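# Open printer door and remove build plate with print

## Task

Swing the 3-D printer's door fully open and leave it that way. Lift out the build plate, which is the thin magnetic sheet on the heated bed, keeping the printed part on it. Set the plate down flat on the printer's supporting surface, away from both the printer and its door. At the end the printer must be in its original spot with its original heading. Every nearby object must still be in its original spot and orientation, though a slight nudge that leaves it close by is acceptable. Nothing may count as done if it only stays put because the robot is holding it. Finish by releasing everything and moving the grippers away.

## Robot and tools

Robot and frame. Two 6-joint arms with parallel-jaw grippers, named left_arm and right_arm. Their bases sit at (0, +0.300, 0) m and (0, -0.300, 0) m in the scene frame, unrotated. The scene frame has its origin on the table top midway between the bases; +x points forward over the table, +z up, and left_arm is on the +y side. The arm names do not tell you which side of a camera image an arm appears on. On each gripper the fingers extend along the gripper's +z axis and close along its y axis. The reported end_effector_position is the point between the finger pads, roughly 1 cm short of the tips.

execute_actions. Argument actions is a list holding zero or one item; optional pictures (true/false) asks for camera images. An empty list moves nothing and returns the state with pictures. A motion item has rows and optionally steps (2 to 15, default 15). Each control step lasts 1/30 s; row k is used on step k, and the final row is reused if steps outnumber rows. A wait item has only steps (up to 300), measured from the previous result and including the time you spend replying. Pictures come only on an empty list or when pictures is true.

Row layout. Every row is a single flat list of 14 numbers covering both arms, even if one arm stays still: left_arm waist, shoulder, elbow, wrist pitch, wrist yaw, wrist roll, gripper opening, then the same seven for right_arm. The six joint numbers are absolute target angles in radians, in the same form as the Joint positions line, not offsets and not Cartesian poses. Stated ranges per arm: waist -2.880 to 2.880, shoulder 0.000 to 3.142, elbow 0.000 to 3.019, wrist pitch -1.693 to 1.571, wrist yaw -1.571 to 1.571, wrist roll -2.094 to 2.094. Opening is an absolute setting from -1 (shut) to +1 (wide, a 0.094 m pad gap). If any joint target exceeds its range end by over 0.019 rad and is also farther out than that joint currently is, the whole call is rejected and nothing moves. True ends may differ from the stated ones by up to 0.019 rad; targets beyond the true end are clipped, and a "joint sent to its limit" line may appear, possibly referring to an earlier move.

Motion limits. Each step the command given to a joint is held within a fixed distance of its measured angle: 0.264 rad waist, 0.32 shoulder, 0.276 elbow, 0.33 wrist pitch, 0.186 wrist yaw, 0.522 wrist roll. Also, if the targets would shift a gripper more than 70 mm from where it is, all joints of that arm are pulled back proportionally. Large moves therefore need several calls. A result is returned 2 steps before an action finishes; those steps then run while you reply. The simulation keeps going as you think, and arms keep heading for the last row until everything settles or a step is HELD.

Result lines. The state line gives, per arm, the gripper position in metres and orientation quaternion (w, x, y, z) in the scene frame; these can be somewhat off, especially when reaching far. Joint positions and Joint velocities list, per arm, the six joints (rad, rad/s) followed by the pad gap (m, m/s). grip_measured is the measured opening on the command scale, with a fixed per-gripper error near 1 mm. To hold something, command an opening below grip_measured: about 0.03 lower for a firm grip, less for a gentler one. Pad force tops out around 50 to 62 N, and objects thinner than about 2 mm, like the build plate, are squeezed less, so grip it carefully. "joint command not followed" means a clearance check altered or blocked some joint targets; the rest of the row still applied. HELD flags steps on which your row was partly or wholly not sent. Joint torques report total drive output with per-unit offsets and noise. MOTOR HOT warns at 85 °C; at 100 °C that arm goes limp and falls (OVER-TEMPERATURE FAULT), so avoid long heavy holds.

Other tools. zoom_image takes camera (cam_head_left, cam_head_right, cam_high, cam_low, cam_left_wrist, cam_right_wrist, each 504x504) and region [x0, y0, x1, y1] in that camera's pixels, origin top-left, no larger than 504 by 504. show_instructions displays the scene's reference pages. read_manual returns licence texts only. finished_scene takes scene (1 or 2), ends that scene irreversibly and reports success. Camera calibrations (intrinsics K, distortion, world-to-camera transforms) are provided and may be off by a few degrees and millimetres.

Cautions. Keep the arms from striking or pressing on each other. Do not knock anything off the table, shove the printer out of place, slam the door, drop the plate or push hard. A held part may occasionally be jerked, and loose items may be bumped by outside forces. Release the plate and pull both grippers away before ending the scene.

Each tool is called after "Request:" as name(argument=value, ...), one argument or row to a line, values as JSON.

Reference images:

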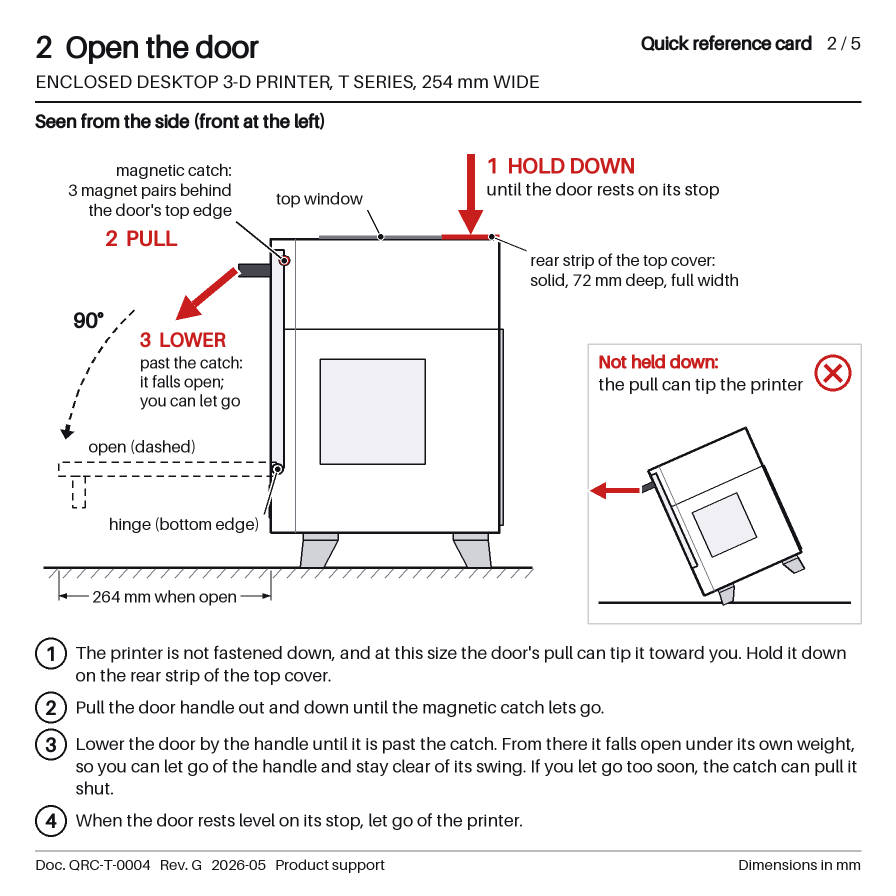

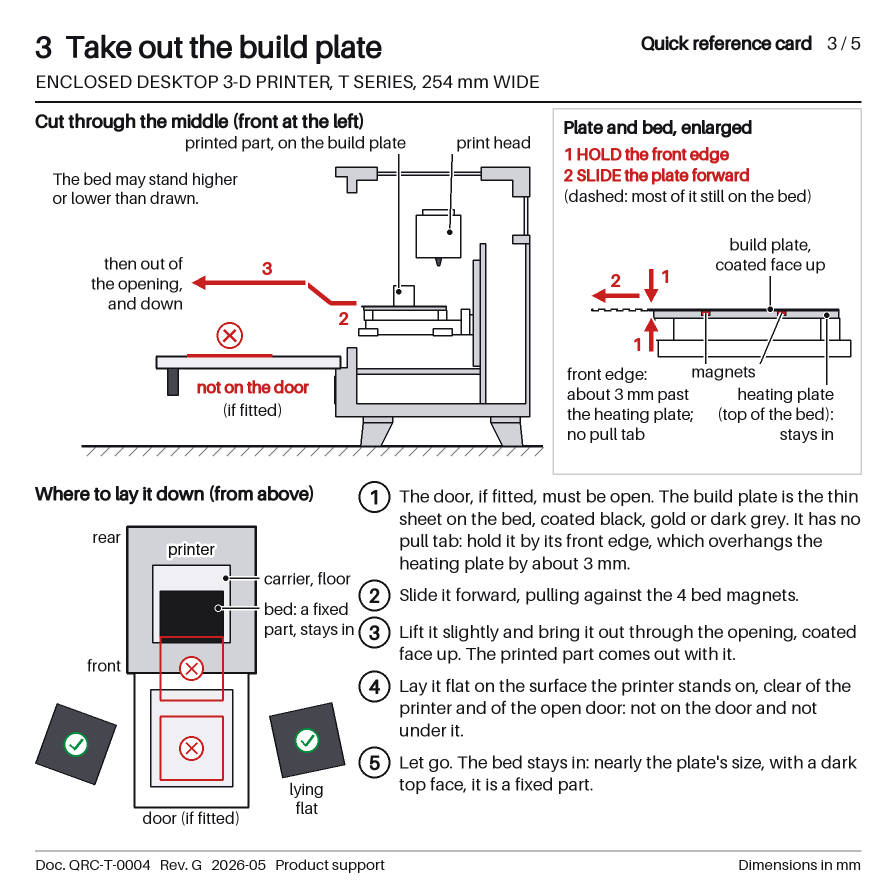

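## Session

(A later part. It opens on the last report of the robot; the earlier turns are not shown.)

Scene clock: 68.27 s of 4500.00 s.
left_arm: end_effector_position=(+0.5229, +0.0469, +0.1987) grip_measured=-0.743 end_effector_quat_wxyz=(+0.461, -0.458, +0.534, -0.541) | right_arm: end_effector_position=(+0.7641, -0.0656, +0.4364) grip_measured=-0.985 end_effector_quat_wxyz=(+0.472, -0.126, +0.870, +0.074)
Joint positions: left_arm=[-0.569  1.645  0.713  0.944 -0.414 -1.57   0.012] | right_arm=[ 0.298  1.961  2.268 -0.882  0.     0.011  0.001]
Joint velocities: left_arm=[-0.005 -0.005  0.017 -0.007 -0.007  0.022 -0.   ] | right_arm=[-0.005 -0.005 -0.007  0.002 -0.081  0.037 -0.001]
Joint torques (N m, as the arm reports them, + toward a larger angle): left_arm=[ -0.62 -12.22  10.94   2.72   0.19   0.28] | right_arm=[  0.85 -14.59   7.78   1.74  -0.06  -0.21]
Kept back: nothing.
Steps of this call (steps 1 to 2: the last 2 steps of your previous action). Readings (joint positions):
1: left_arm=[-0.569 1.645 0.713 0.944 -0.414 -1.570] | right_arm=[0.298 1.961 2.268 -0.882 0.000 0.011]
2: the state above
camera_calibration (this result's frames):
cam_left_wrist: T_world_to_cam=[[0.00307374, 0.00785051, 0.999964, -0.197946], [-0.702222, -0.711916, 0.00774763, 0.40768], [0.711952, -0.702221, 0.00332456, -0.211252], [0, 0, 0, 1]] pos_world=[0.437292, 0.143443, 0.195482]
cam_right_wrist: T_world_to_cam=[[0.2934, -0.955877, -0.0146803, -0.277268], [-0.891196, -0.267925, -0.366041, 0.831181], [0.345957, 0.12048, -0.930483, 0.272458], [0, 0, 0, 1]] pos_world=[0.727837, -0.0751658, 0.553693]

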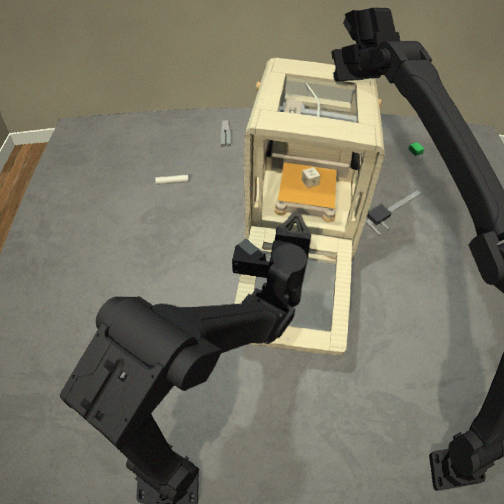

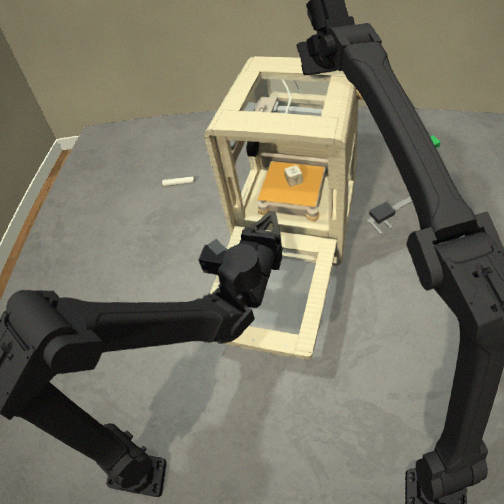

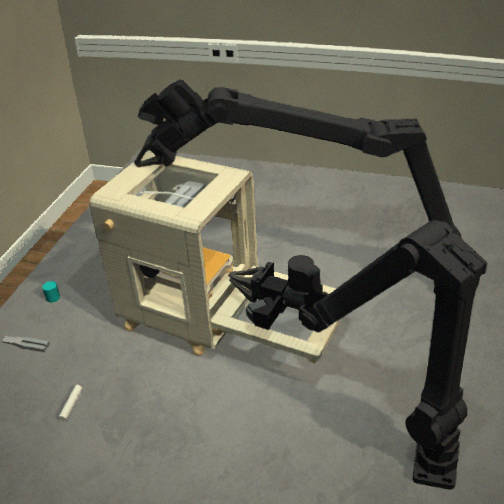

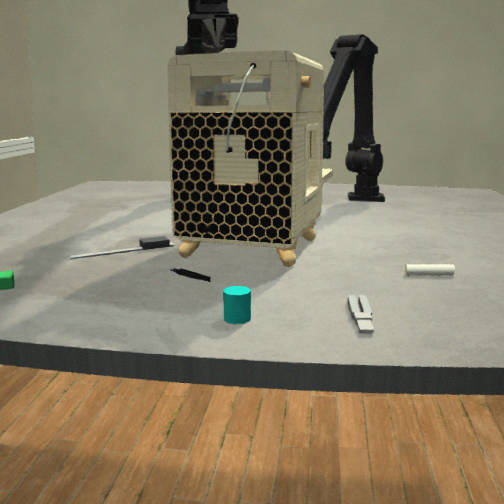

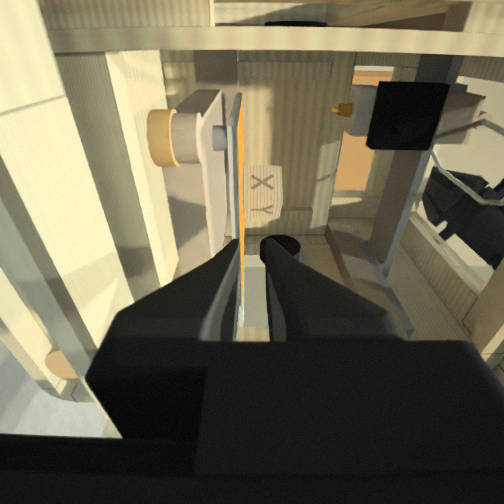

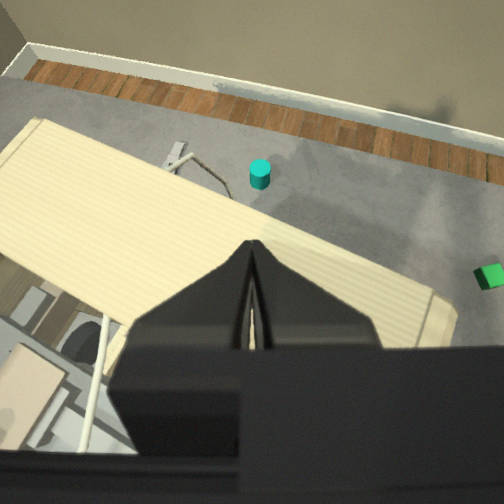

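Request:
execute_actions(
  actions=[
    {"rows":[[-0.562,1.672,0.756,0.955,-0.409,-1.56,-0.745,0.305,2.04,2.245,-0.888,0,0,-1],[-0.561,1.677,0.762,0.952,-0.408,-1.56,-0.745,0.305,2.04,2.245,-0.888,0,0,-1],[-0.56,1.682,0.768,0.949,-0.407,-1.56,-0.745,0.305,2.04,2.245,-0.888,0,0,-1],[-0.559,1.687,0.774,0.946,-0.406,-1.56,-0.745,0.305,2.04,2.245,-0.888,0,0,-1],[-0.558,1.692,0.78,0.943,-0.405,-1.56,-0.745,0.305,2.04,2.245,-0.888,0,0,-1],[-0.557,1.697,0.786,0.94,-0.404,-1.56,-0.745,0.305,2.04,2.245,-0.888,0,0,-1],[-0.556,1.702,0.792,0.937,-0.403,-1.56,-0.745,0.305,2.04,2.245,-0.888,0,0,-1],[-0.555,1.706,0.798,0.934,-0.402,-1.56,-0.745,0.305,2.04,2.245,-0.888,0,0,-1],[-0.554,1.71,0.804,0.932,-0.401,-1.56,-0.745,0.305,2.04,2.245,-0.888,0,0,-1],[-0.553,1.714,0.81,0.93,-0.4,-1.56,-0.745,0.305,2.04,2.245,-0.888,0,0,-1],[-0.552,1.717,0.815,0.928,-0.398,-1.56,-0.745,0.305,2.04,2.245,-0.888,0,0,-1],[-0.551,1.72,0.819,0.926,-0.396,-1.56,-0.745,0.305,2.04,2.245,-0.888,0,0,-1],[-0.55,1.721,0.821,0.925,-0.395,-1.56,-0.745,0.305,2.04,2.245,-0.888,0,0,-1]],"steps":15},
  ],
  pictures=false,
)

Request:
execute_actions(
  actions=[
    {"steps":8},
  ],
  pictures=true,
)

Scene clock: 74.80 s of 4500.00 s.
left_arm: end_effector_position=(+0.5428, +0.0350, +0.2031) grip_measured=-0.743 end_effector_quat_wxyz=(+0.460, -0.454, +0.530, -0.549) | right_arm: end_effector_position=(+0.7641, -0.0656, +0.4364) grip_measured=-0.985 end_effector_quat_wxyz=(+0.472, -0.126, +0.870, +0.074)
Joint positions: left_arm=[-0.564  1.689  0.778  0.939 -0.4   -1.57   0.012] | right_arm=[ 0.298  1.961  2.268 -0.882  0.     0.011  0.001]
Joint velocities: left_arm=[ 0.034  0.112  0.11  -0.051 -0.007 -0.066 -0.   ] | right_arm=[-0.015  0.005  0.002 -0.002  0.007  0.037 -0.001]
Joint torques (N m, as the arm reports them, + toward a larger angle): left_arm=[  0.82 -13.23  11.09   1.38   0.18   0.31] | right_arm=[  0.84 -14.6    7.79   1.75  -0.06  -0.21]
Steps of this call (steps 1 to 15: the robot went on to your last target; steps 16 to 90: nothing new was sent; then 3.10 s passed at rest; steps 91 to 103: the first 13 steps of this action). Readings (joint positions):
91: left_arm=[-0.569 1.645 0.713 0.944 -0.413 -1.570] | right_arm=[0.298 1.961 2.268 -0.882 0.000 0.011]
92: left_arm=[-0.569 1.646 0.713 0.944 -0.413 -1.570] | right_arm=[0.298 1.961 2.268 -0.882 0.000 0.011]
94: left_arm=[-0.569 1.649 0.719 0.944 -0.411 -1.570] | right_arm=[0.298 1.961 2.268 -0.882 0.000 0.011]
98: left_arm=[-0.569 1.666 0.747 0.944 -0.406 -1.570] | right_arm=[0.298 1.961 2.268 -0.882 0.000 0.011]
103: the state above

Scene clock: 75.07 s of 4500.00 s.
left_arm: end_effector_position=(+0.5455, +0.0358, +0.2022) grip_measured=-0.743 end_effector_quat_wxyz=(+0.461, -0.455, +0.530, -0.547) | right_arm: end_effector_position=(+0.7641, -0.0656, +0.4364) grip_measured=-0.985 end_effector_quat_wxyz=(+0.472, -0.126, +0.870, +0.074)
Joint positions: left_arm=[-0.56   1.693  0.783  0.936 -0.398 -1.57   0.012] | right_arm=[ 0.298  1.961  2.268 -0.882  0.     0.011  0.001]
Joint velocities: left_arm=[-0.015 -0.015  0.007  0.007 -0.081  0.037  0.002] | right_arm=[ 0.005  0.015 -0.007  0.012 -0.095 -0.051 -0.001]
Joint torques (N m, as the arm reports them, + toward a larger angle): left_arm=[  0.   -12.87  11.28   1.31   0.15   0.28] | right_arm=[  0.83 -14.62   7.8    1.74  -0.06  -0.21]
Kept back: nothing.
Steps of this call (steps 1 to 2: the last 2 steps of your previous action; steps 3 to 8: the robot went on to your last target). Readings (joint positions):
1: left_arm=[-0.563 1.691 0.781 0.938 -0.399 -1.570] | right_arm=[0.298 1.961 2.268 -0.882 0.000 0.011]
2: left_arm=[-0.562 1.693 0.783 0.937 -0.398 -1.570] | right_arm=[0.298 1.961 2.268 -0.882 0.000 0.011]
4: left_arm=[-0.561 1.693 0.783 0.936 -0.398 -1.570] | right_arm=[0.298 1.961 2.268 -0.882 0.000 0.011]
8: the state above
camera_calibration (this result's frames):
cam_left_wrist: T_world_to_cam=[[-0.00924377, 0.015393, 0.999839, -0.194988], [-0.706897, -0.707303, 0.00435382, 0.418732], [0.707256, -0.706743, 0.0174194, -0.235258], [0, 0, 0, 1]] pos_world=[0.460586, 0.132905, 0.197231]
cam_right_wrist: T_world_to_cam=[[0.2934, -0.955877, -0.0146803, -0.277268], [-0.891196, -0.267925, -0.366041, 0.831181], [0.345957, 0.12048, -0.930483, 0.272458], [0, 0, 0, 1]] pos_world=[0.727837, -0.0751658, 0.553693]

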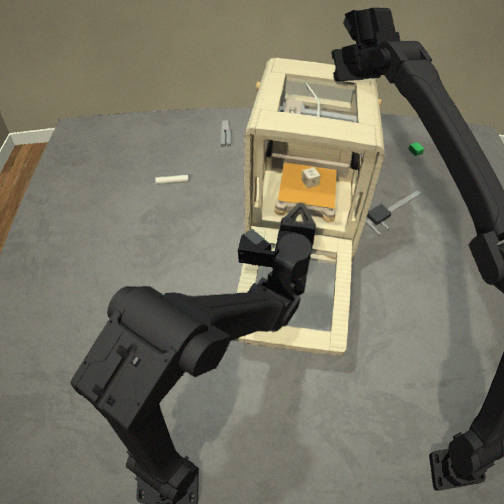

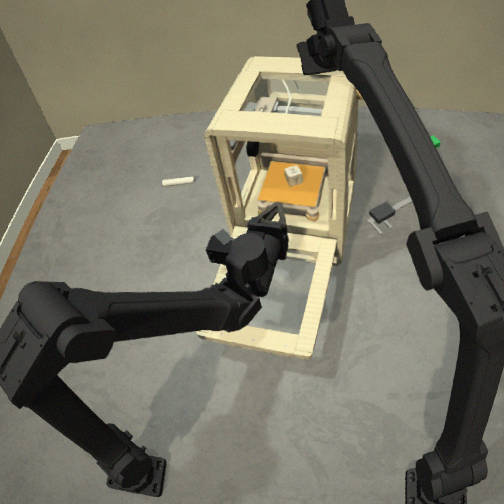

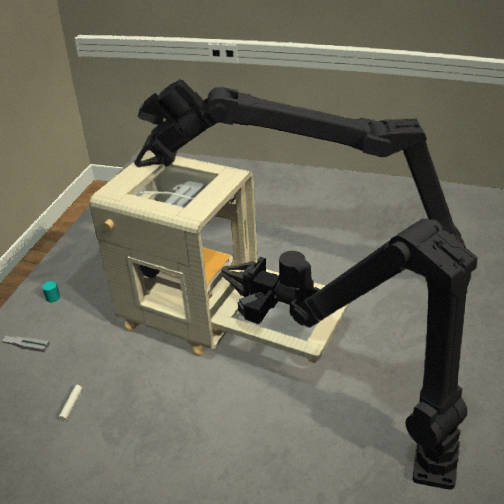

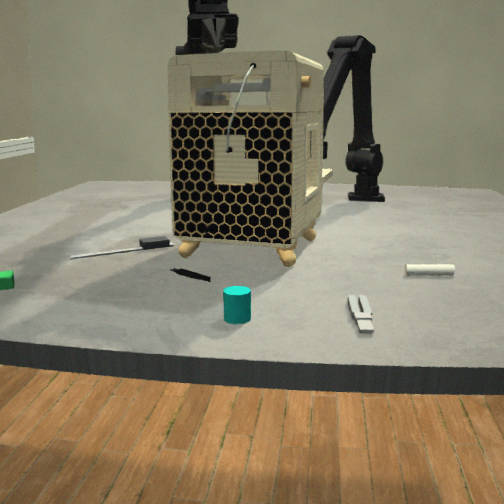

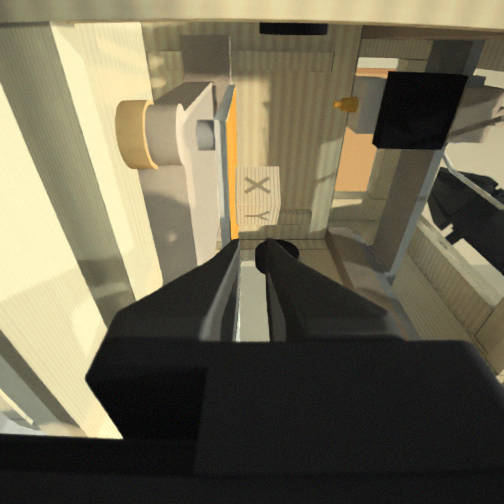

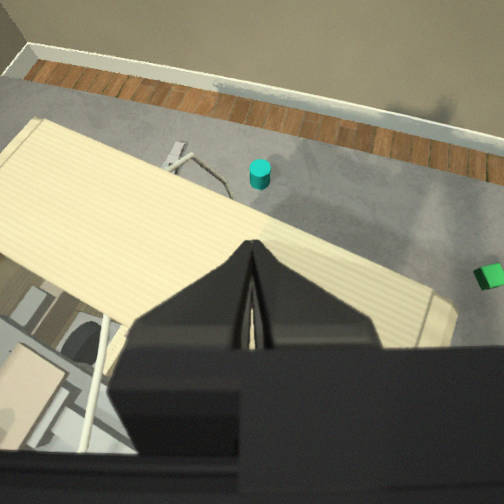

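Request:
execute_actions(
  actions=[
    {"rows":[[-0.55,1.721,0.821,0.92,-0.395,-1.56,-0.745,0.305,2.04,2.245,-0.888,0,0,-1],[-0.55,1.721,0.821,0.915,-0.395,-1.56,-0.745,0.305,2.04,2.245,-0.888,0,0,-1],[-0.55,1.721,0.821,0.91,-0.395,-1.56,-0.745,0.305,2.04,2.245,-0.888,0,0,-1],[-0.55,1.721,0.821,0.905,-0.395,-1.56,-0.745,0.305,2.04,2.245,-0.888,0,0,-1],[-0.55,1.721,0.821,0.9,-0.395,-1.56,-0.745,0.305,2.04,2.245,-0.888,0,0,-1],[-0.55,1.721,0.821,0.896,-0.395,-1.56,-0.745,0.305,2.04,2.245,-0.888,0,0,-1],[-0.55,1.721,0.821,0.892,-0.395,-1.56,-0.745,0.305,2.04,2.245,-0.888,0,0,-1]],"steps":14},
  ],
  pictures=true,
)

Request:
zoom_image(
  camera="cam_left_wrist",
  region=[205, 80, 305, 280],
)

Scene clock: 75.67 s of 4500.00 s.
left_arm: end_effector_position=(+0.5456, +0.0358, +0.1947) grip_measured=-0.743 end_effector_quat_wxyz=(+0.457, -0.458, +0.541, -0.536) | right_arm: end_effector_position=(+0.7641, -0.0656, +0.4364) grip_measured=-0.985 end_effector_quat_wxyz=(+0.472, -0.126, +0.870, +0.074)
Joint positions: left_arm=[-0.56   1.693  0.783  0.903 -0.398 -1.57   0.012] | right_arm=[ 0.298  1.961  2.268 -0.882  0.     0.011  0.001]
Joint velocities: left_arm=[ 0.005 -0.005  0.002  0.012 -0.007 -0.037  0.   ] | right_arm=[-0.005 -0.005  0.002 -0.002 -0.037 -0.007 -0.001]
Joint torques (N m, as the arm reports them, + toward a larger angle): left_arm=[  0.15 -12.87  11.12   1.37   0.16   0.28] | right_arm=[  0.84 -14.53   7.79   1.73  -0.06  -0.21]
Steps of this call (steps 1 to 6: the robot went on to your last target; steps 7 to 18: the first 12 steps of this action). Readings (joint positions):
7: left_arm=[-0.560 1.693 0.783 0.935 -0.398 -1.570] | right_arm=[0.298 1.961 2.268 -0.882 0.000 0.011]
8: left_arm=[-0.560 1.693 0.783 0.933 -0.398 -1.570] | right_arm=[0.298 1.961 2.268 -0.882 0.000 0.011]
10: left_arm=[-0.560 1.693 0.783 0.925 -0.398 -1.570] | right_arm=[0.298 1.961 2.268 -0.882 0.000 0.011]
14: left_arm=[-0.560 1.693 0.783 0.908 -0.398 -1.570] | right_arm=[0.298 1.961 2.268 -0.882 0.000 0.011]
18: the state above
camera_calibration (this result's frames):
cam_left_wrist: T_world_to_cam=[[0.018157, -0.00221907, 0.999833, -0.20177], [-0.706681, -0.707443, 0.0112632, 0.417321], [0.7073, -0.706767, -0.0144132, -0.229014], [0, 0, 0, 1]] pos_world=[0.460558, 0.132923, 0.193735]
cam_right_wrist: T_world_to_cam=[[0.2934, -0.955877, -0.0146803, -0.277268], [-0.891196, -0.267925, -0.366041, 0.831181], [0.345957, 0.12048, -0.930483, 0.272458], [0, 0, 0, 1]] pos_world=[0.727837, -0.0751658, 0.553693]

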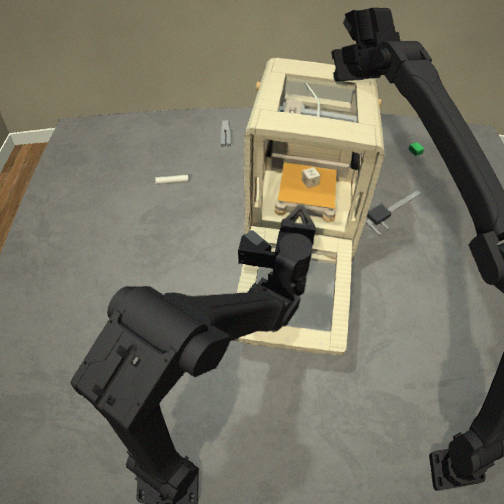

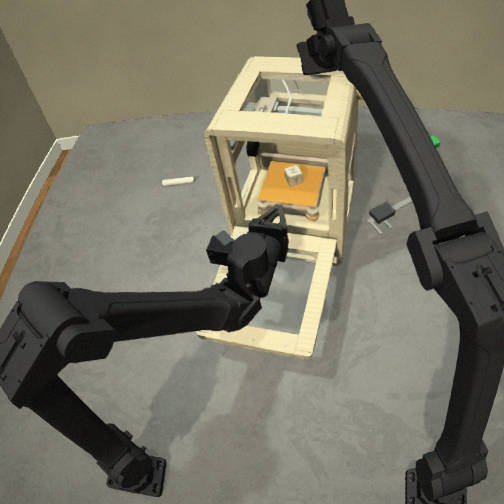

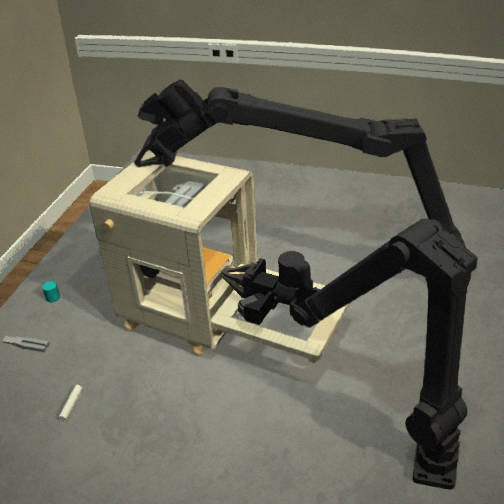

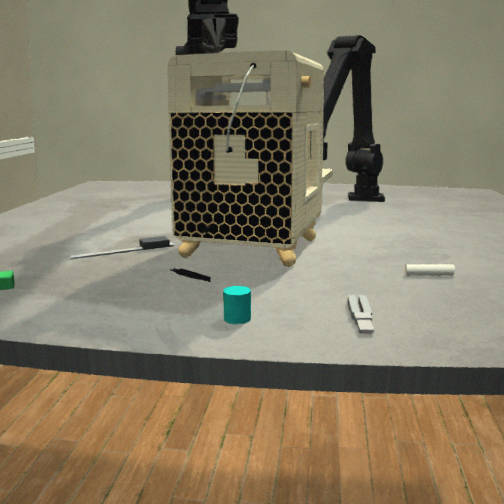

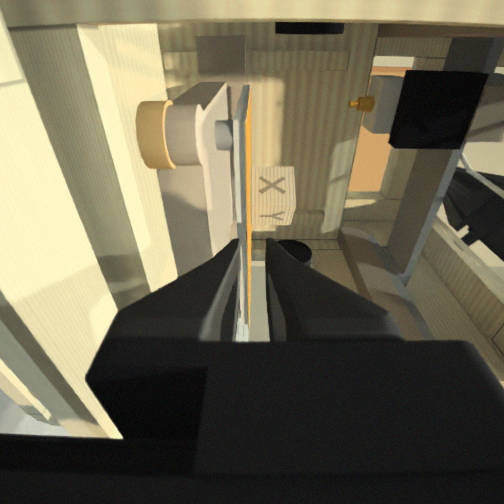

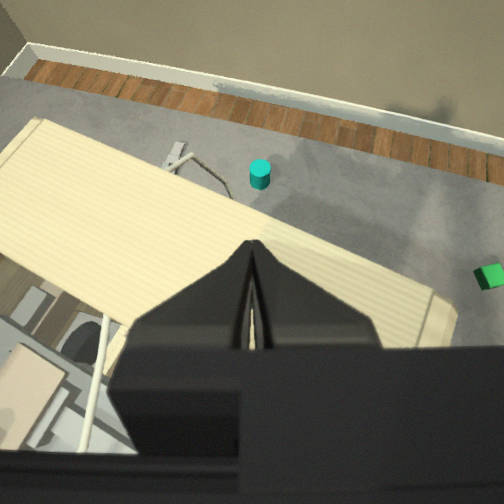

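Region (205, 80, 305, 280) of cam_left_wrist's 504x504 image, scaled by 2.520, with more detail than that image has.

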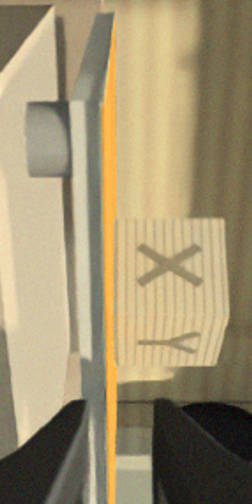

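Request:
execute_actions(
  actions=[
    {"rows":[[-0.549,1.723,0.824,0.891,-0.394,-1.56,-0.745,0.305,2.04,2.245,-0.888,0,0,-1],[-0.548,1.725,0.827,0.89,-0.393,-1.56,-0.745,0.305,2.04,2.245,-0.888,0,0,-1],[-0.547,1.727,0.83,0.889,-0.392,-1.56,-0.745,0.305,2.04,2.245,-0.888,0,0,-1],[-0.546,1.729,0.833,0.888,-0.391,-1.56,-0.745,0.305,2.04,2.245,-0.888,0,0,-1],[-0.545,1.731,0.836,0.887,-0.39,-1.56,-0.745,0.305,2.04,2.245,-0.888,0,0,-1],[-0.544,1.733,0.839,0.886,-0.389,-1.56,-0.745,0.305,2.04,2.245,-0.888,0,0,-1],[-0.543,1.735,0.842,0.885,-0.388,-1.56,-0.745,0.305,2.04,2.245,-0.888,0,0,-1],[-0.542,1.737,0.845,0.884,-0.387,-1.56,-0.745,0.305,2.04,2.245,-0.888,0,0,-1],[-0.541,1.739,0.848,0.883,-0.386,-1.56,-0.745,0.305,2.04,2.245,-0.888,0,0,-1],[-0.541,1.74,0.849,0.883,-0.386,-1.56,-0.745,0.305,2.04,2.245,-0.888,0,0,-1]],"steps":15},
  ],
  pictures=true,
)

Request:
zoom_image(
  camera="cam_left_wrist",
  region=[205, 80, 305, 280],
)

Scene clock: 76.77 s of 4500.00 s.
left_arm: end_effector_position=(+0.5555, +0.0343, +0.1957) grip_measured=-0.743 end_effector_quat_wxyz=(+0.458, -0.458, +0.541, -0.537) | right_arm: end_effector_position=(+0.7641, -0.0656, +0.4364) grip_measured=-0.985 end_effector_quat_wxyz=(+0.472, -0.126, +0.870, +0.074)
Joint positions: left_arm=[-0.552  1.71   0.81   0.895 -0.39  -1.57   0.012] | right_arm=[ 0.298  1.961  2.268 -0.882  0.     0.011  0.001]
Joint velocities: left_arm=[ 0.015  0.005  0.022 -0.012 -0.037 -0.037 -0.001] | right_arm=[-0.005 -0.005 -0.012  0.007  0.037 -0.022 -0.001]
Joint torques (N m, as the arm reports them, + toward a larger angle): left_arm=[  0.44 -13.85  11.29   1.37   0.17   0.29] | right_arm=[  0.88 -14.58   7.78   1.74  -0.05  -0.2 ]
Steps of this call (steps 1 to 2: the last 2 steps of your previous action; steps 3 to 15: the robot went on to your last target; steps 16 to 20: nothing new was sent; steps 21 to 33: the first 13 steps of this action). Readings (joint positions):
21: left_arm=[-0.560 1.693 0.783 0.903 -0.398 -1.570] | right_arm=[0.298 1.961 2.268 -0.882 0.000 0.011]
22: left_arm=[-0.560 1.693 0.783 0.903 -0.398 -1.570] | right_arm=[0.298 1.961 2.268 -0.882 0.000 0.011]
24: left_arm=[-0.560 1.695 0.786 0.901 -0.396 -1.570] | right_arm=[0.298 1.961 2.268 -0.882 0.000 0.011]
28: left_arm=[-0.556 1.702 0.799 0.897 -0.392 -1.570] | right_arm=[0.298 1.961 2.268 -0.882 0.000 0.011]
33: the state above
camera_calibration (this result's frames):
cam_left_wrist: T_world_to_cam=[[0.016564, -0.00116388, 0.999862, -0.202155], [-0.706428, -0.707701, 0.0108791, 0.423234], [0.707591, -0.706511, -0.0125445, -0.23759], [0, 0, 0, 1]] pos_world=[0.470449, 0.131427, 0.194543]
cam_right_wrist: T_world_to_cam=[[0.2934, -0.955877, -0.0146803, -0.277268], [-0.891196, -0.267925, -0.366041, 0.831181], [0.345957, 0.12048, -0.930483, 0.272458], [0, 0, 0, 1]] pos_world=[0.727837, -0.0751658, 0.553693]

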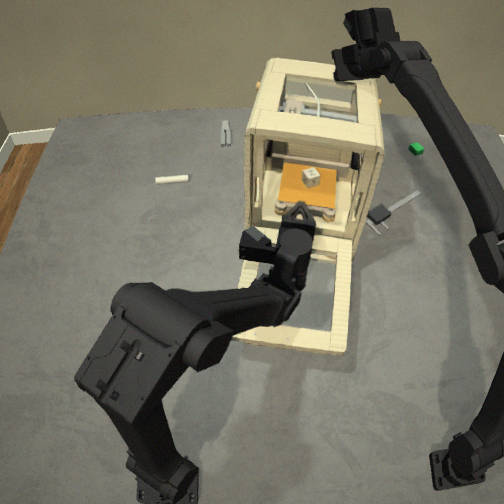

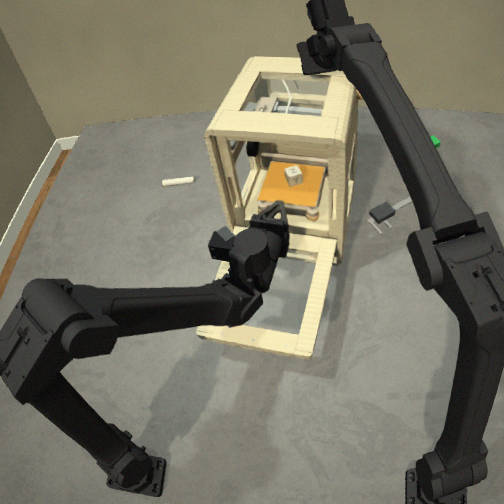

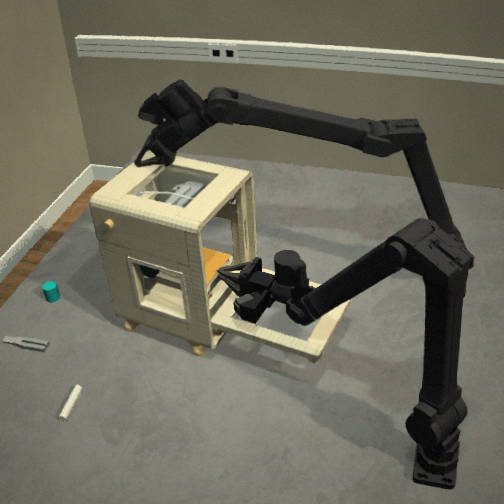

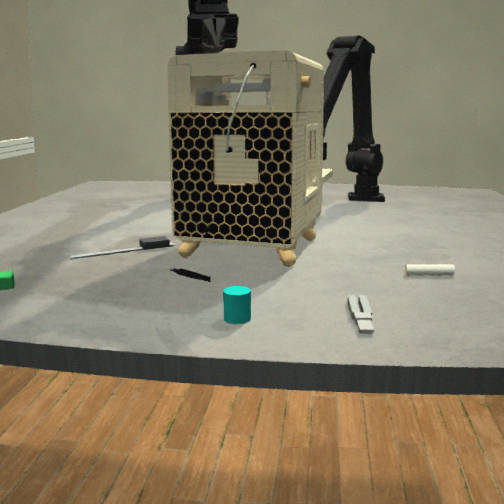

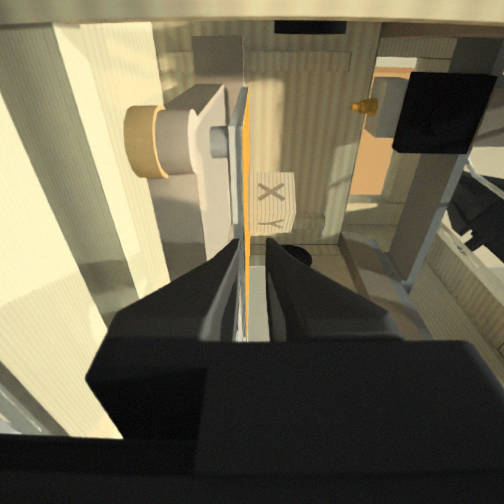

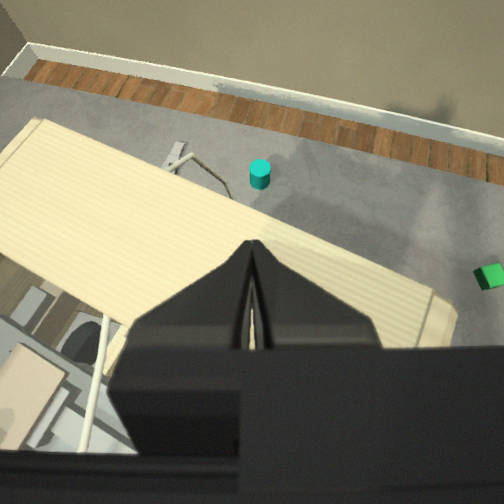

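Region (205, 80, 305, 280) of cam_left_wrist's 504x504 image, scaled by 2.520, with more detail than that image has.

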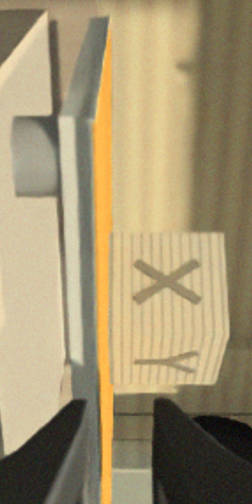

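Request:
execute_actions(
  actions=[
    {"rows":[[-0.54,1.743,0.851,0.88,-0.385,-1.56,-0.745,0.305,2.04,2.245,-0.888,0,0,-1],[-0.539,1.746,0.854,0.878,-0.384,-1.56,-0.745,0.305,2.04,2.245,-0.888,0,0,-1],[-0.538,1.749,0.857,0.877,-0.383,-1.56,-0.745,0.305,2.04,2.245,-0.888,0,0,-1],[-0.537,1.751,0.86,0.876,-0.382,-1.56,-0.745,0.305,2.04,2.245,-0.888,0,0,-1],[-0.536,1.753,0.863,0.875,-0.381,-1.56,-0.745,0.305,2.04,2.245,-0.888,0,0,-1],[-0.535,1.755,0.866,0.874,-0.38,-1.56,-0.745,0.305,2.04,2.245,-0.888,0,0,-1],[-0.534,1.757,0.869,0.873,-0.379,-1.56,-0.745,0.305,2.04,2.245,-0.888,0,0,-1],[-0.533,1.759,0.872,0.872,-0.378,-1.56,-0.745,0.305,2.04,2.245,-0.888,0,0,-1],[-0.532,1.761,0.875,0.871,-0.377,-1.56,-0.745,0.305,2.04,2.245,-0.888,0,0,-1],[-0.531,1.763,0.878,0.87,-0.376,-1.56,-0.745,0.305,2.04,2.245,-0.888,0,0,-1],[-0.531,1.765,0.881,0.869,-0.376,-1.56,-0.745,0.305,2.04,2.245,-0.888,0,0,-1]],"steps":15},
  ],
  pictures=true,
)

Request:
zoom_image(
  camera="cam_left_wrist",
  region=[205, 140, 305, 340],
)

Scene clock: 77.47 s of 4500.00 s.
left_arm: end_effector_position=(+0.5667, +0.0327, +0.1915) grip_measured=-0.743 end_effector_quat_wxyz=(+0.457, -0.459, +0.544, -0.534) | right_arm: end_effector_position=(+0.7641, -0.0656, +0.4364) grip_measured=-0.985 end_effector_quat_wxyz=(+0.472, -0.126, +0.870, +0.074)
Joint positions: left_arm=[-0.542  1.735  0.84   0.88  -0.38  -1.57   0.012] | right_arm=[ 0.298  1.961  2.268 -0.882  0.     0.011  0.001]
Joint velocities: left_arm=[ 0.005  0.034  0.051 -0.012 -0.022 -0.007 -0.001] | right_arm=[-0.015 -0.005 -0.007  0.012 -0.007  0.037 -0.001]
Joint torques (N m, as the arm reports them, + toward a larger angle): left_arm=[  0.47 -14.43  11.46   1.5    0.15   0.31] | right_arm=[  0.78 -14.58   7.78   1.73  -0.06  -0.21]
Steps of this call (steps 1 to 2: the last 2 steps of your previous action; steps 3 to 8: the robot went on to your last target; steps 9 to 21: the first 13 steps of this action). Readings (joint positions):
9: left_arm=[-0.551 1.710 0.810 0.894 -0.389 -1.570] | right_arm=[0.298 1.961 2.268 -0.882 0.000 0.011]
10: left_arm=[-0.551 1.711 0.811 0.892 -0.388 -1.570] | right_arm=[0.298 1.961 2.268 -0.882 0.000 0.011]
12: left_arm=[-0.551 1.713 0.813 0.890 -0.387 -1.570] | right_arm=[0.298 1.961 2.268 -0.882 0.000 0.011]
16: left_arm=[-0.547 1.724 0.826 0.885 -0.382 -1.570] | right_arm=[0.298 1.961 2.268 -0.882 0.000 0.011]
21: the state above
camera_calibration (this result's frames):
cam_left_wrist: T_world_to_cam=[[0.0247592, -0.00604361, 0.999675, -0.202568], [-0.706599, -0.70749, 0.0132233, 0.429731], [0.707181, -0.706697, -0.0217873, -0.244684], [0, 0, 0, 1]] pos_world=[0.481698, 0.129889, 0.191489]
cam_right_wrist: T_world_to_cam=[[0.2934, -0.955877, -0.0146803, -0.277268], [-0.891196, -0.267925, -0.366041, 0.831181], [0.345957, 0.12048, -0.930483, 0.272458], [0, 0, 0, 1]] pos_world=[0.727837, -0.0751658, 0.553693]

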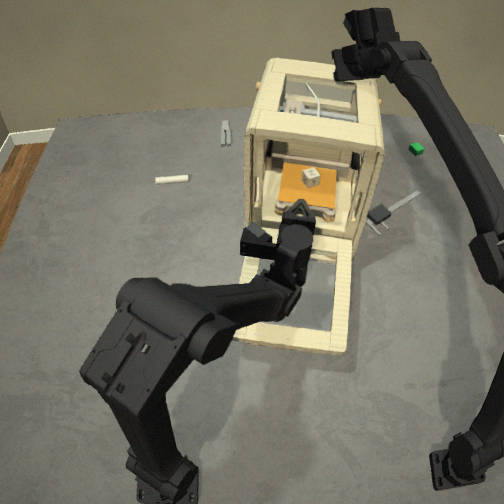

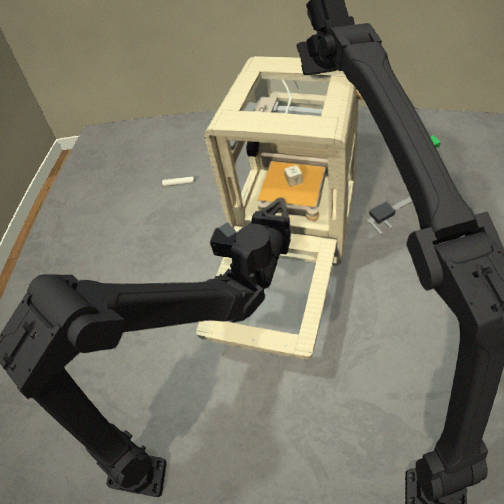

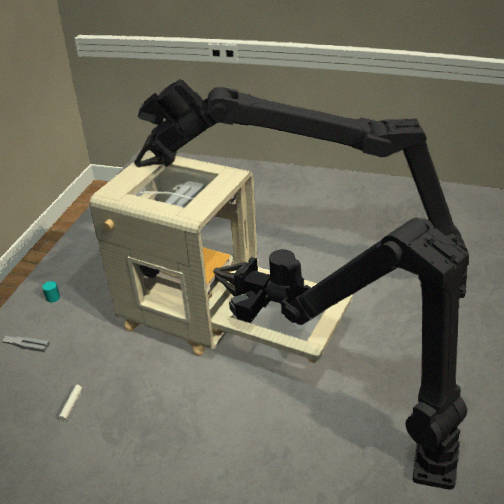

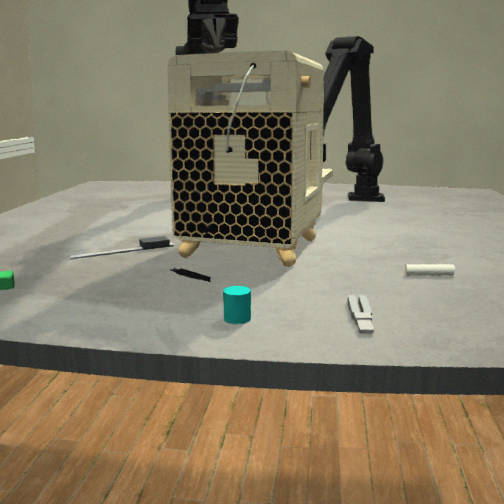

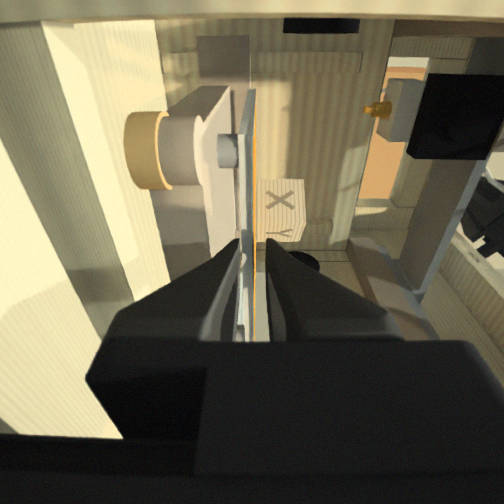

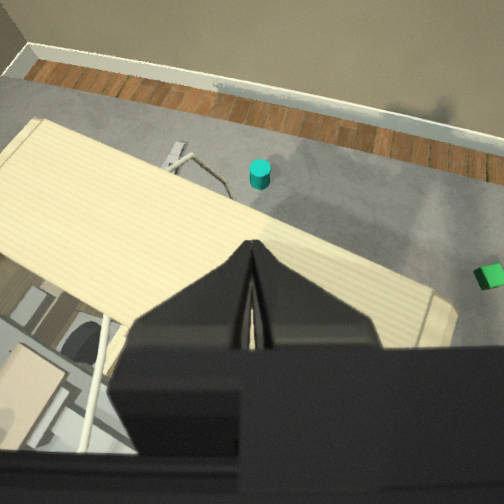

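Region (205, 140, 305, 340) of cam_left_wrist's 504x504 image, scaled by 2.520, with more detail than that image has.

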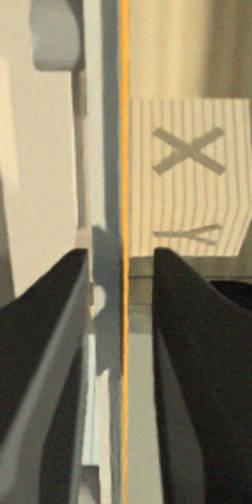

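Request:
zoom_image(
  camera="cam_left_wrist",
  region=[205, 80, 305, 180],
)

Request:
zoom_image(
  camera="cam_high",
  region=[195, 235, 275, 315],
)

Region (205, 80, 305, 180) of cam_left_wrist's 504x504 image, scaled by 5.040, with more detail than that image has.

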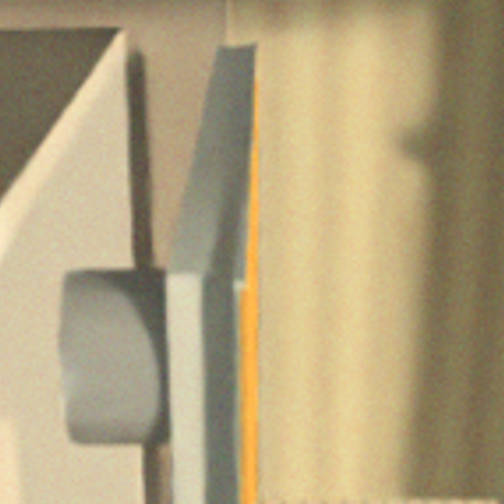

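Region (195, 235, 275, 315) of cam_high's 504x504 image, scaled by 6.300, with more detail than that image has.

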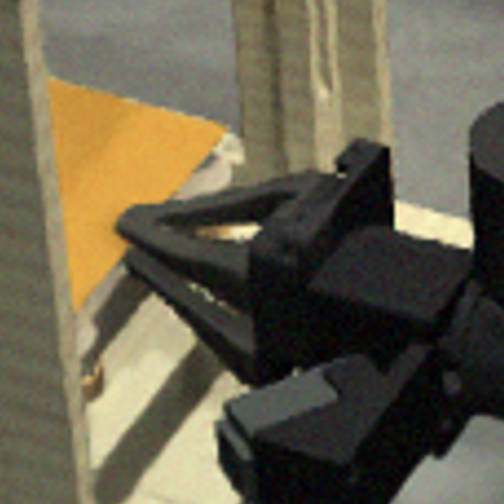

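Request:
execute_actions(
  actions=[
    {"rows":[[-0.531,1.765,0.881,0.878,-0.376,-1.56,-0.745,0.305,2.04,2.245,-0.888,0,0,-1],[-0.531,1.765,0.881,0.886,-0.376,-1.56,-0.745,0.305,2.04,2.245,-0.888,0,0,-1],[-0.531,1.765,0.881,0.893,-0.376,-1.56,-0.745,0.305,2.04,2.245,-0.888,0,0,-1],[-0.531,1.765,0.881,0.898,-0.376,-1.56,-0.745,0.305,2.04,2.245,-0.888,0,0,-1],[-0.531,1.765,0.881,0.902,-0.376,-1.56,-0.745,0.305,2.04,2.245,-0.888,0,0,-1],[-0.531,1.765,0.881,0.906,-0.376,-1.56,-0.745,0.305,2.04,2.245,-0.888,0,0,-1],[-0.531,1.765,0.881,0.909,-0.376,-1.56,-0.745,0.305,2.04,2.245,-0.888,0,0,-1]],"steps":14},
  ],
  pictures=true,
)

Request:
zoom_image(
  camera="cam_left_wrist",
  region=[205, 120, 305, 320],
)

Scene clock: 78.67 s of 4500.00 s.
left_arm: end_effector_position=(+0.5675, +0.0328, +0.1926) grip_measured=-0.743 end_effector_quat_wxyz=(+0.458, -0.459, +0.541, -0.536) | right_arm: end_effector_position=(+0.7641, -0.0656, +0.4364) grip_measured=-0.985 end_effector_quat_wxyz=(+0.472, -0.126, +0.870, +0.074)
Joint positions: left_arm=[-0.541  1.737  0.841  0.889 -0.38  -1.57   0.012] | right_arm=[ 0.298  1.961  2.268 -0.882  0.     0.011  0.001]
Joint velocities: left_arm=[-0.005  0.005 -0.022  0.002 -0.037 -0.037 -0.   ] | right_arm=[-0.005  0.005 -0.002  0.002 -0.037 -0.022  0.   ]
Joint torques (N m, as the arm reports them, + toward a larger angle): left_arm=[ -0.22 -14.32  11.36   2.89   0.18   0.31] | right_arm=[  0.78 -14.61   7.79   1.74  -0.06  -0.2 ]
Steps of this call (steps 1 to 2: the last 2 steps of your previous action; steps 3 to 15: the robot went on to your last target; steps 16 to 24: nothing new was sent; steps 25 to 36: the first 12 steps of this action). Readings (joint positions):
25: left_arm=[-0.541 1.735 0.841 0.880 -0.380 -1.570] | right_arm=[0.298 1.961 2.268 -0.882 0.000 0.011]
26: left_arm=[-0.541 1.735 0.841 0.880 -0.380 -1.570] | right_arm=[0.298 1.961 2.268 -0.882 0.000 0.011]
28: left_arm=[-0.541 1.735 0.841 0.880 -0.380 -1.570] | right_arm=[0.298 1.961 2.268 -0.882 0.000 0.011]
32: left_arm=[-0.541 1.736 0.841 0.886 -0.380 -1.570] | right_arm=[0.298 1.961 2.268 -0.882 0.000 0.011]
36: the state above
camera_calibration (this result's frames):
cam_left_wrist: T_world_to_cam=[[0.0185524, -0.00229283, 0.999825, -0.200291], [-0.706136, -0.707983, 0.0114793, 0.430411], [0.707833, -0.706226, -0.0147538, -0.246866], [0, 0, 0, 1]] pos_world=[0.482385, 0.129922, 0.191673]
cam_right_wrist: T_world_to_cam=[[0.2934, -0.955877, -0.0146803, -0.277268], [-0.891196, -0.267925, -0.366041, 0.831181], [0.345957, 0.12048, -0.930483, 0.272458], [0, 0, 0, 1]] pos_world=[0.727837, -0.0751658, 0.553693]

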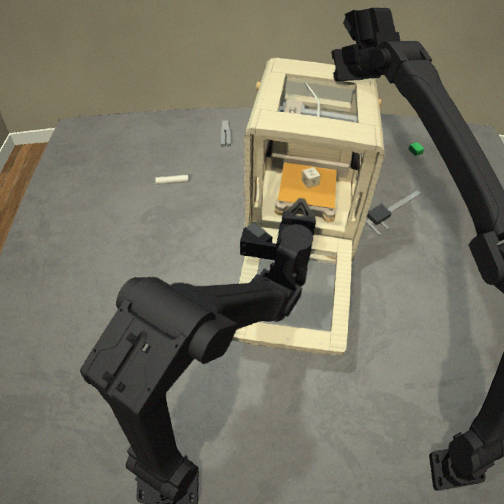

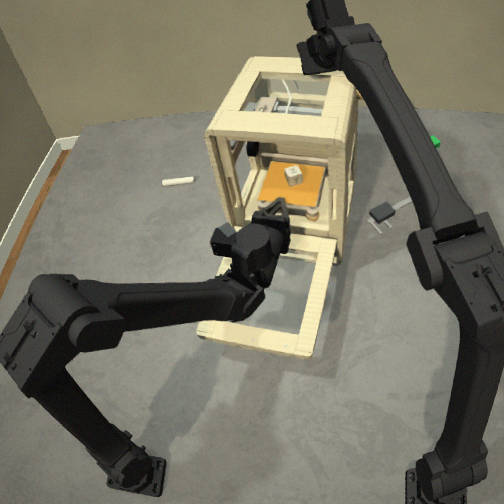

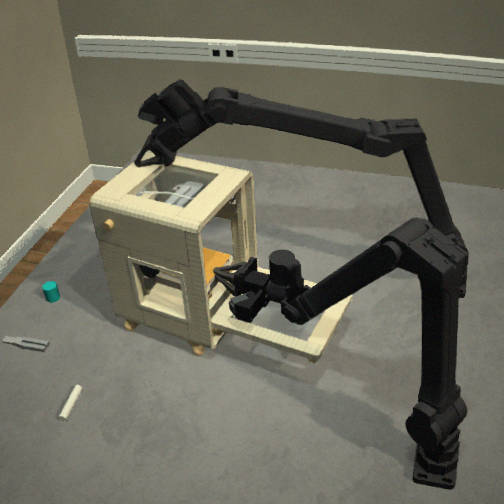

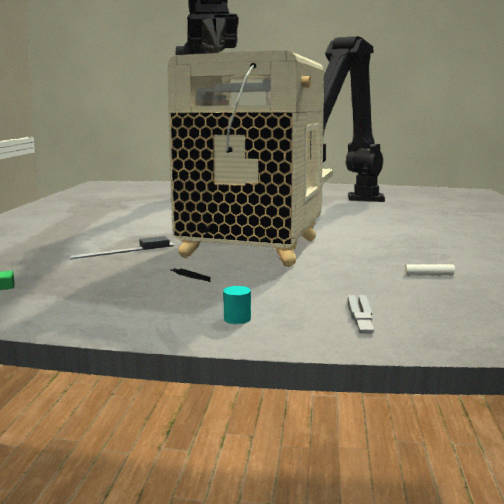

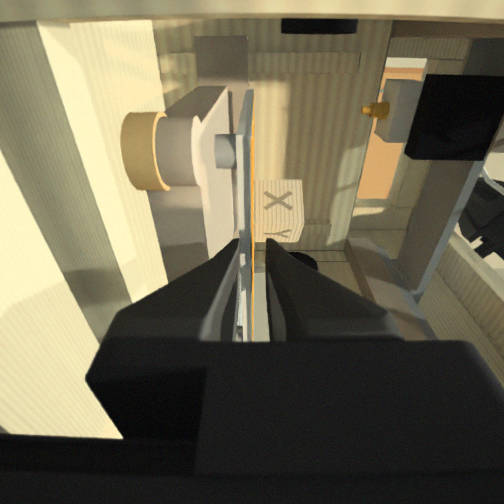

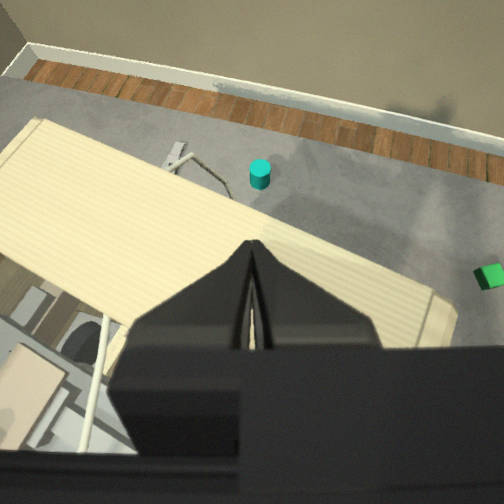

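Region (205, 120, 305, 320) of cam_left_wrist's 504x504 image, scaled by 2.520, with more detail than that image has.

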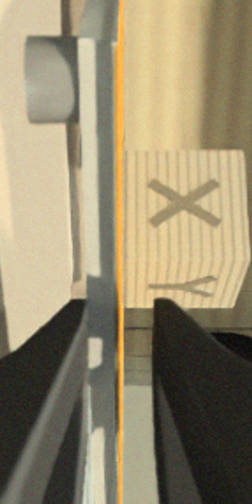

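Request:
execute_actions(
  actions=[
    {"steps":4},
  ],
  pictures=false,
)

Scene clock: 78.80 s of 4500.00 s.
left_arm: end_effector_position=(+0.5675, +0.0328, +0.1926) grip_measured=-0.743 end_effector_quat_wxyz=(+0.458, -0.459, +0.541, -0.536) | right_arm: end_effector_position=(+0.7641, -0.0656, +0.4364) grip_measured=-0.985 end_effector_quat_wxyz=(+0.472, -0.126, +0.870, +0.074)
Joint positions: left_arm=[-0.541  1.737  0.841  0.889 -0.38  -1.57   0.012] | right_arm=[ 0.298  1.961  2.268 -0.882  0.     0.011  0.001]
Joint velocities: left_arm=[ 0.005  0.005 -0.002  0.012 -0.007  0.007 -0.001] | right_arm=[-0.005 -0.005  0.002  0.002 -0.051  0.022 -0.001]
Joint torques (N m, as the arm reports them, + toward a larger angle): left_arm=[ -0.2  -14.82  11.3    2.84   0.15   0.3 ] | right_arm=[  0.8  -14.53   7.79   1.75  -0.06  -0.21]
Kept back: nothing.
Steps of this call (steps 1 to 2: the last 2 steps of your previous action; steps 3 to 4: the robot went on to your last target). Readings (joint positions):
1: left_arm=[-0.541 1.737 0.841 0.889 -0.380 -1.570] | right_arm=[0.298 1.961 2.268 -0.882 0.000 0.011]
2: left_arm=[-0.541 1.737 0.841 0.889 -0.380 -1.570] | right_arm=[0.298 1.961 2.268 -0.882 0.000 0.011]
4: the state above


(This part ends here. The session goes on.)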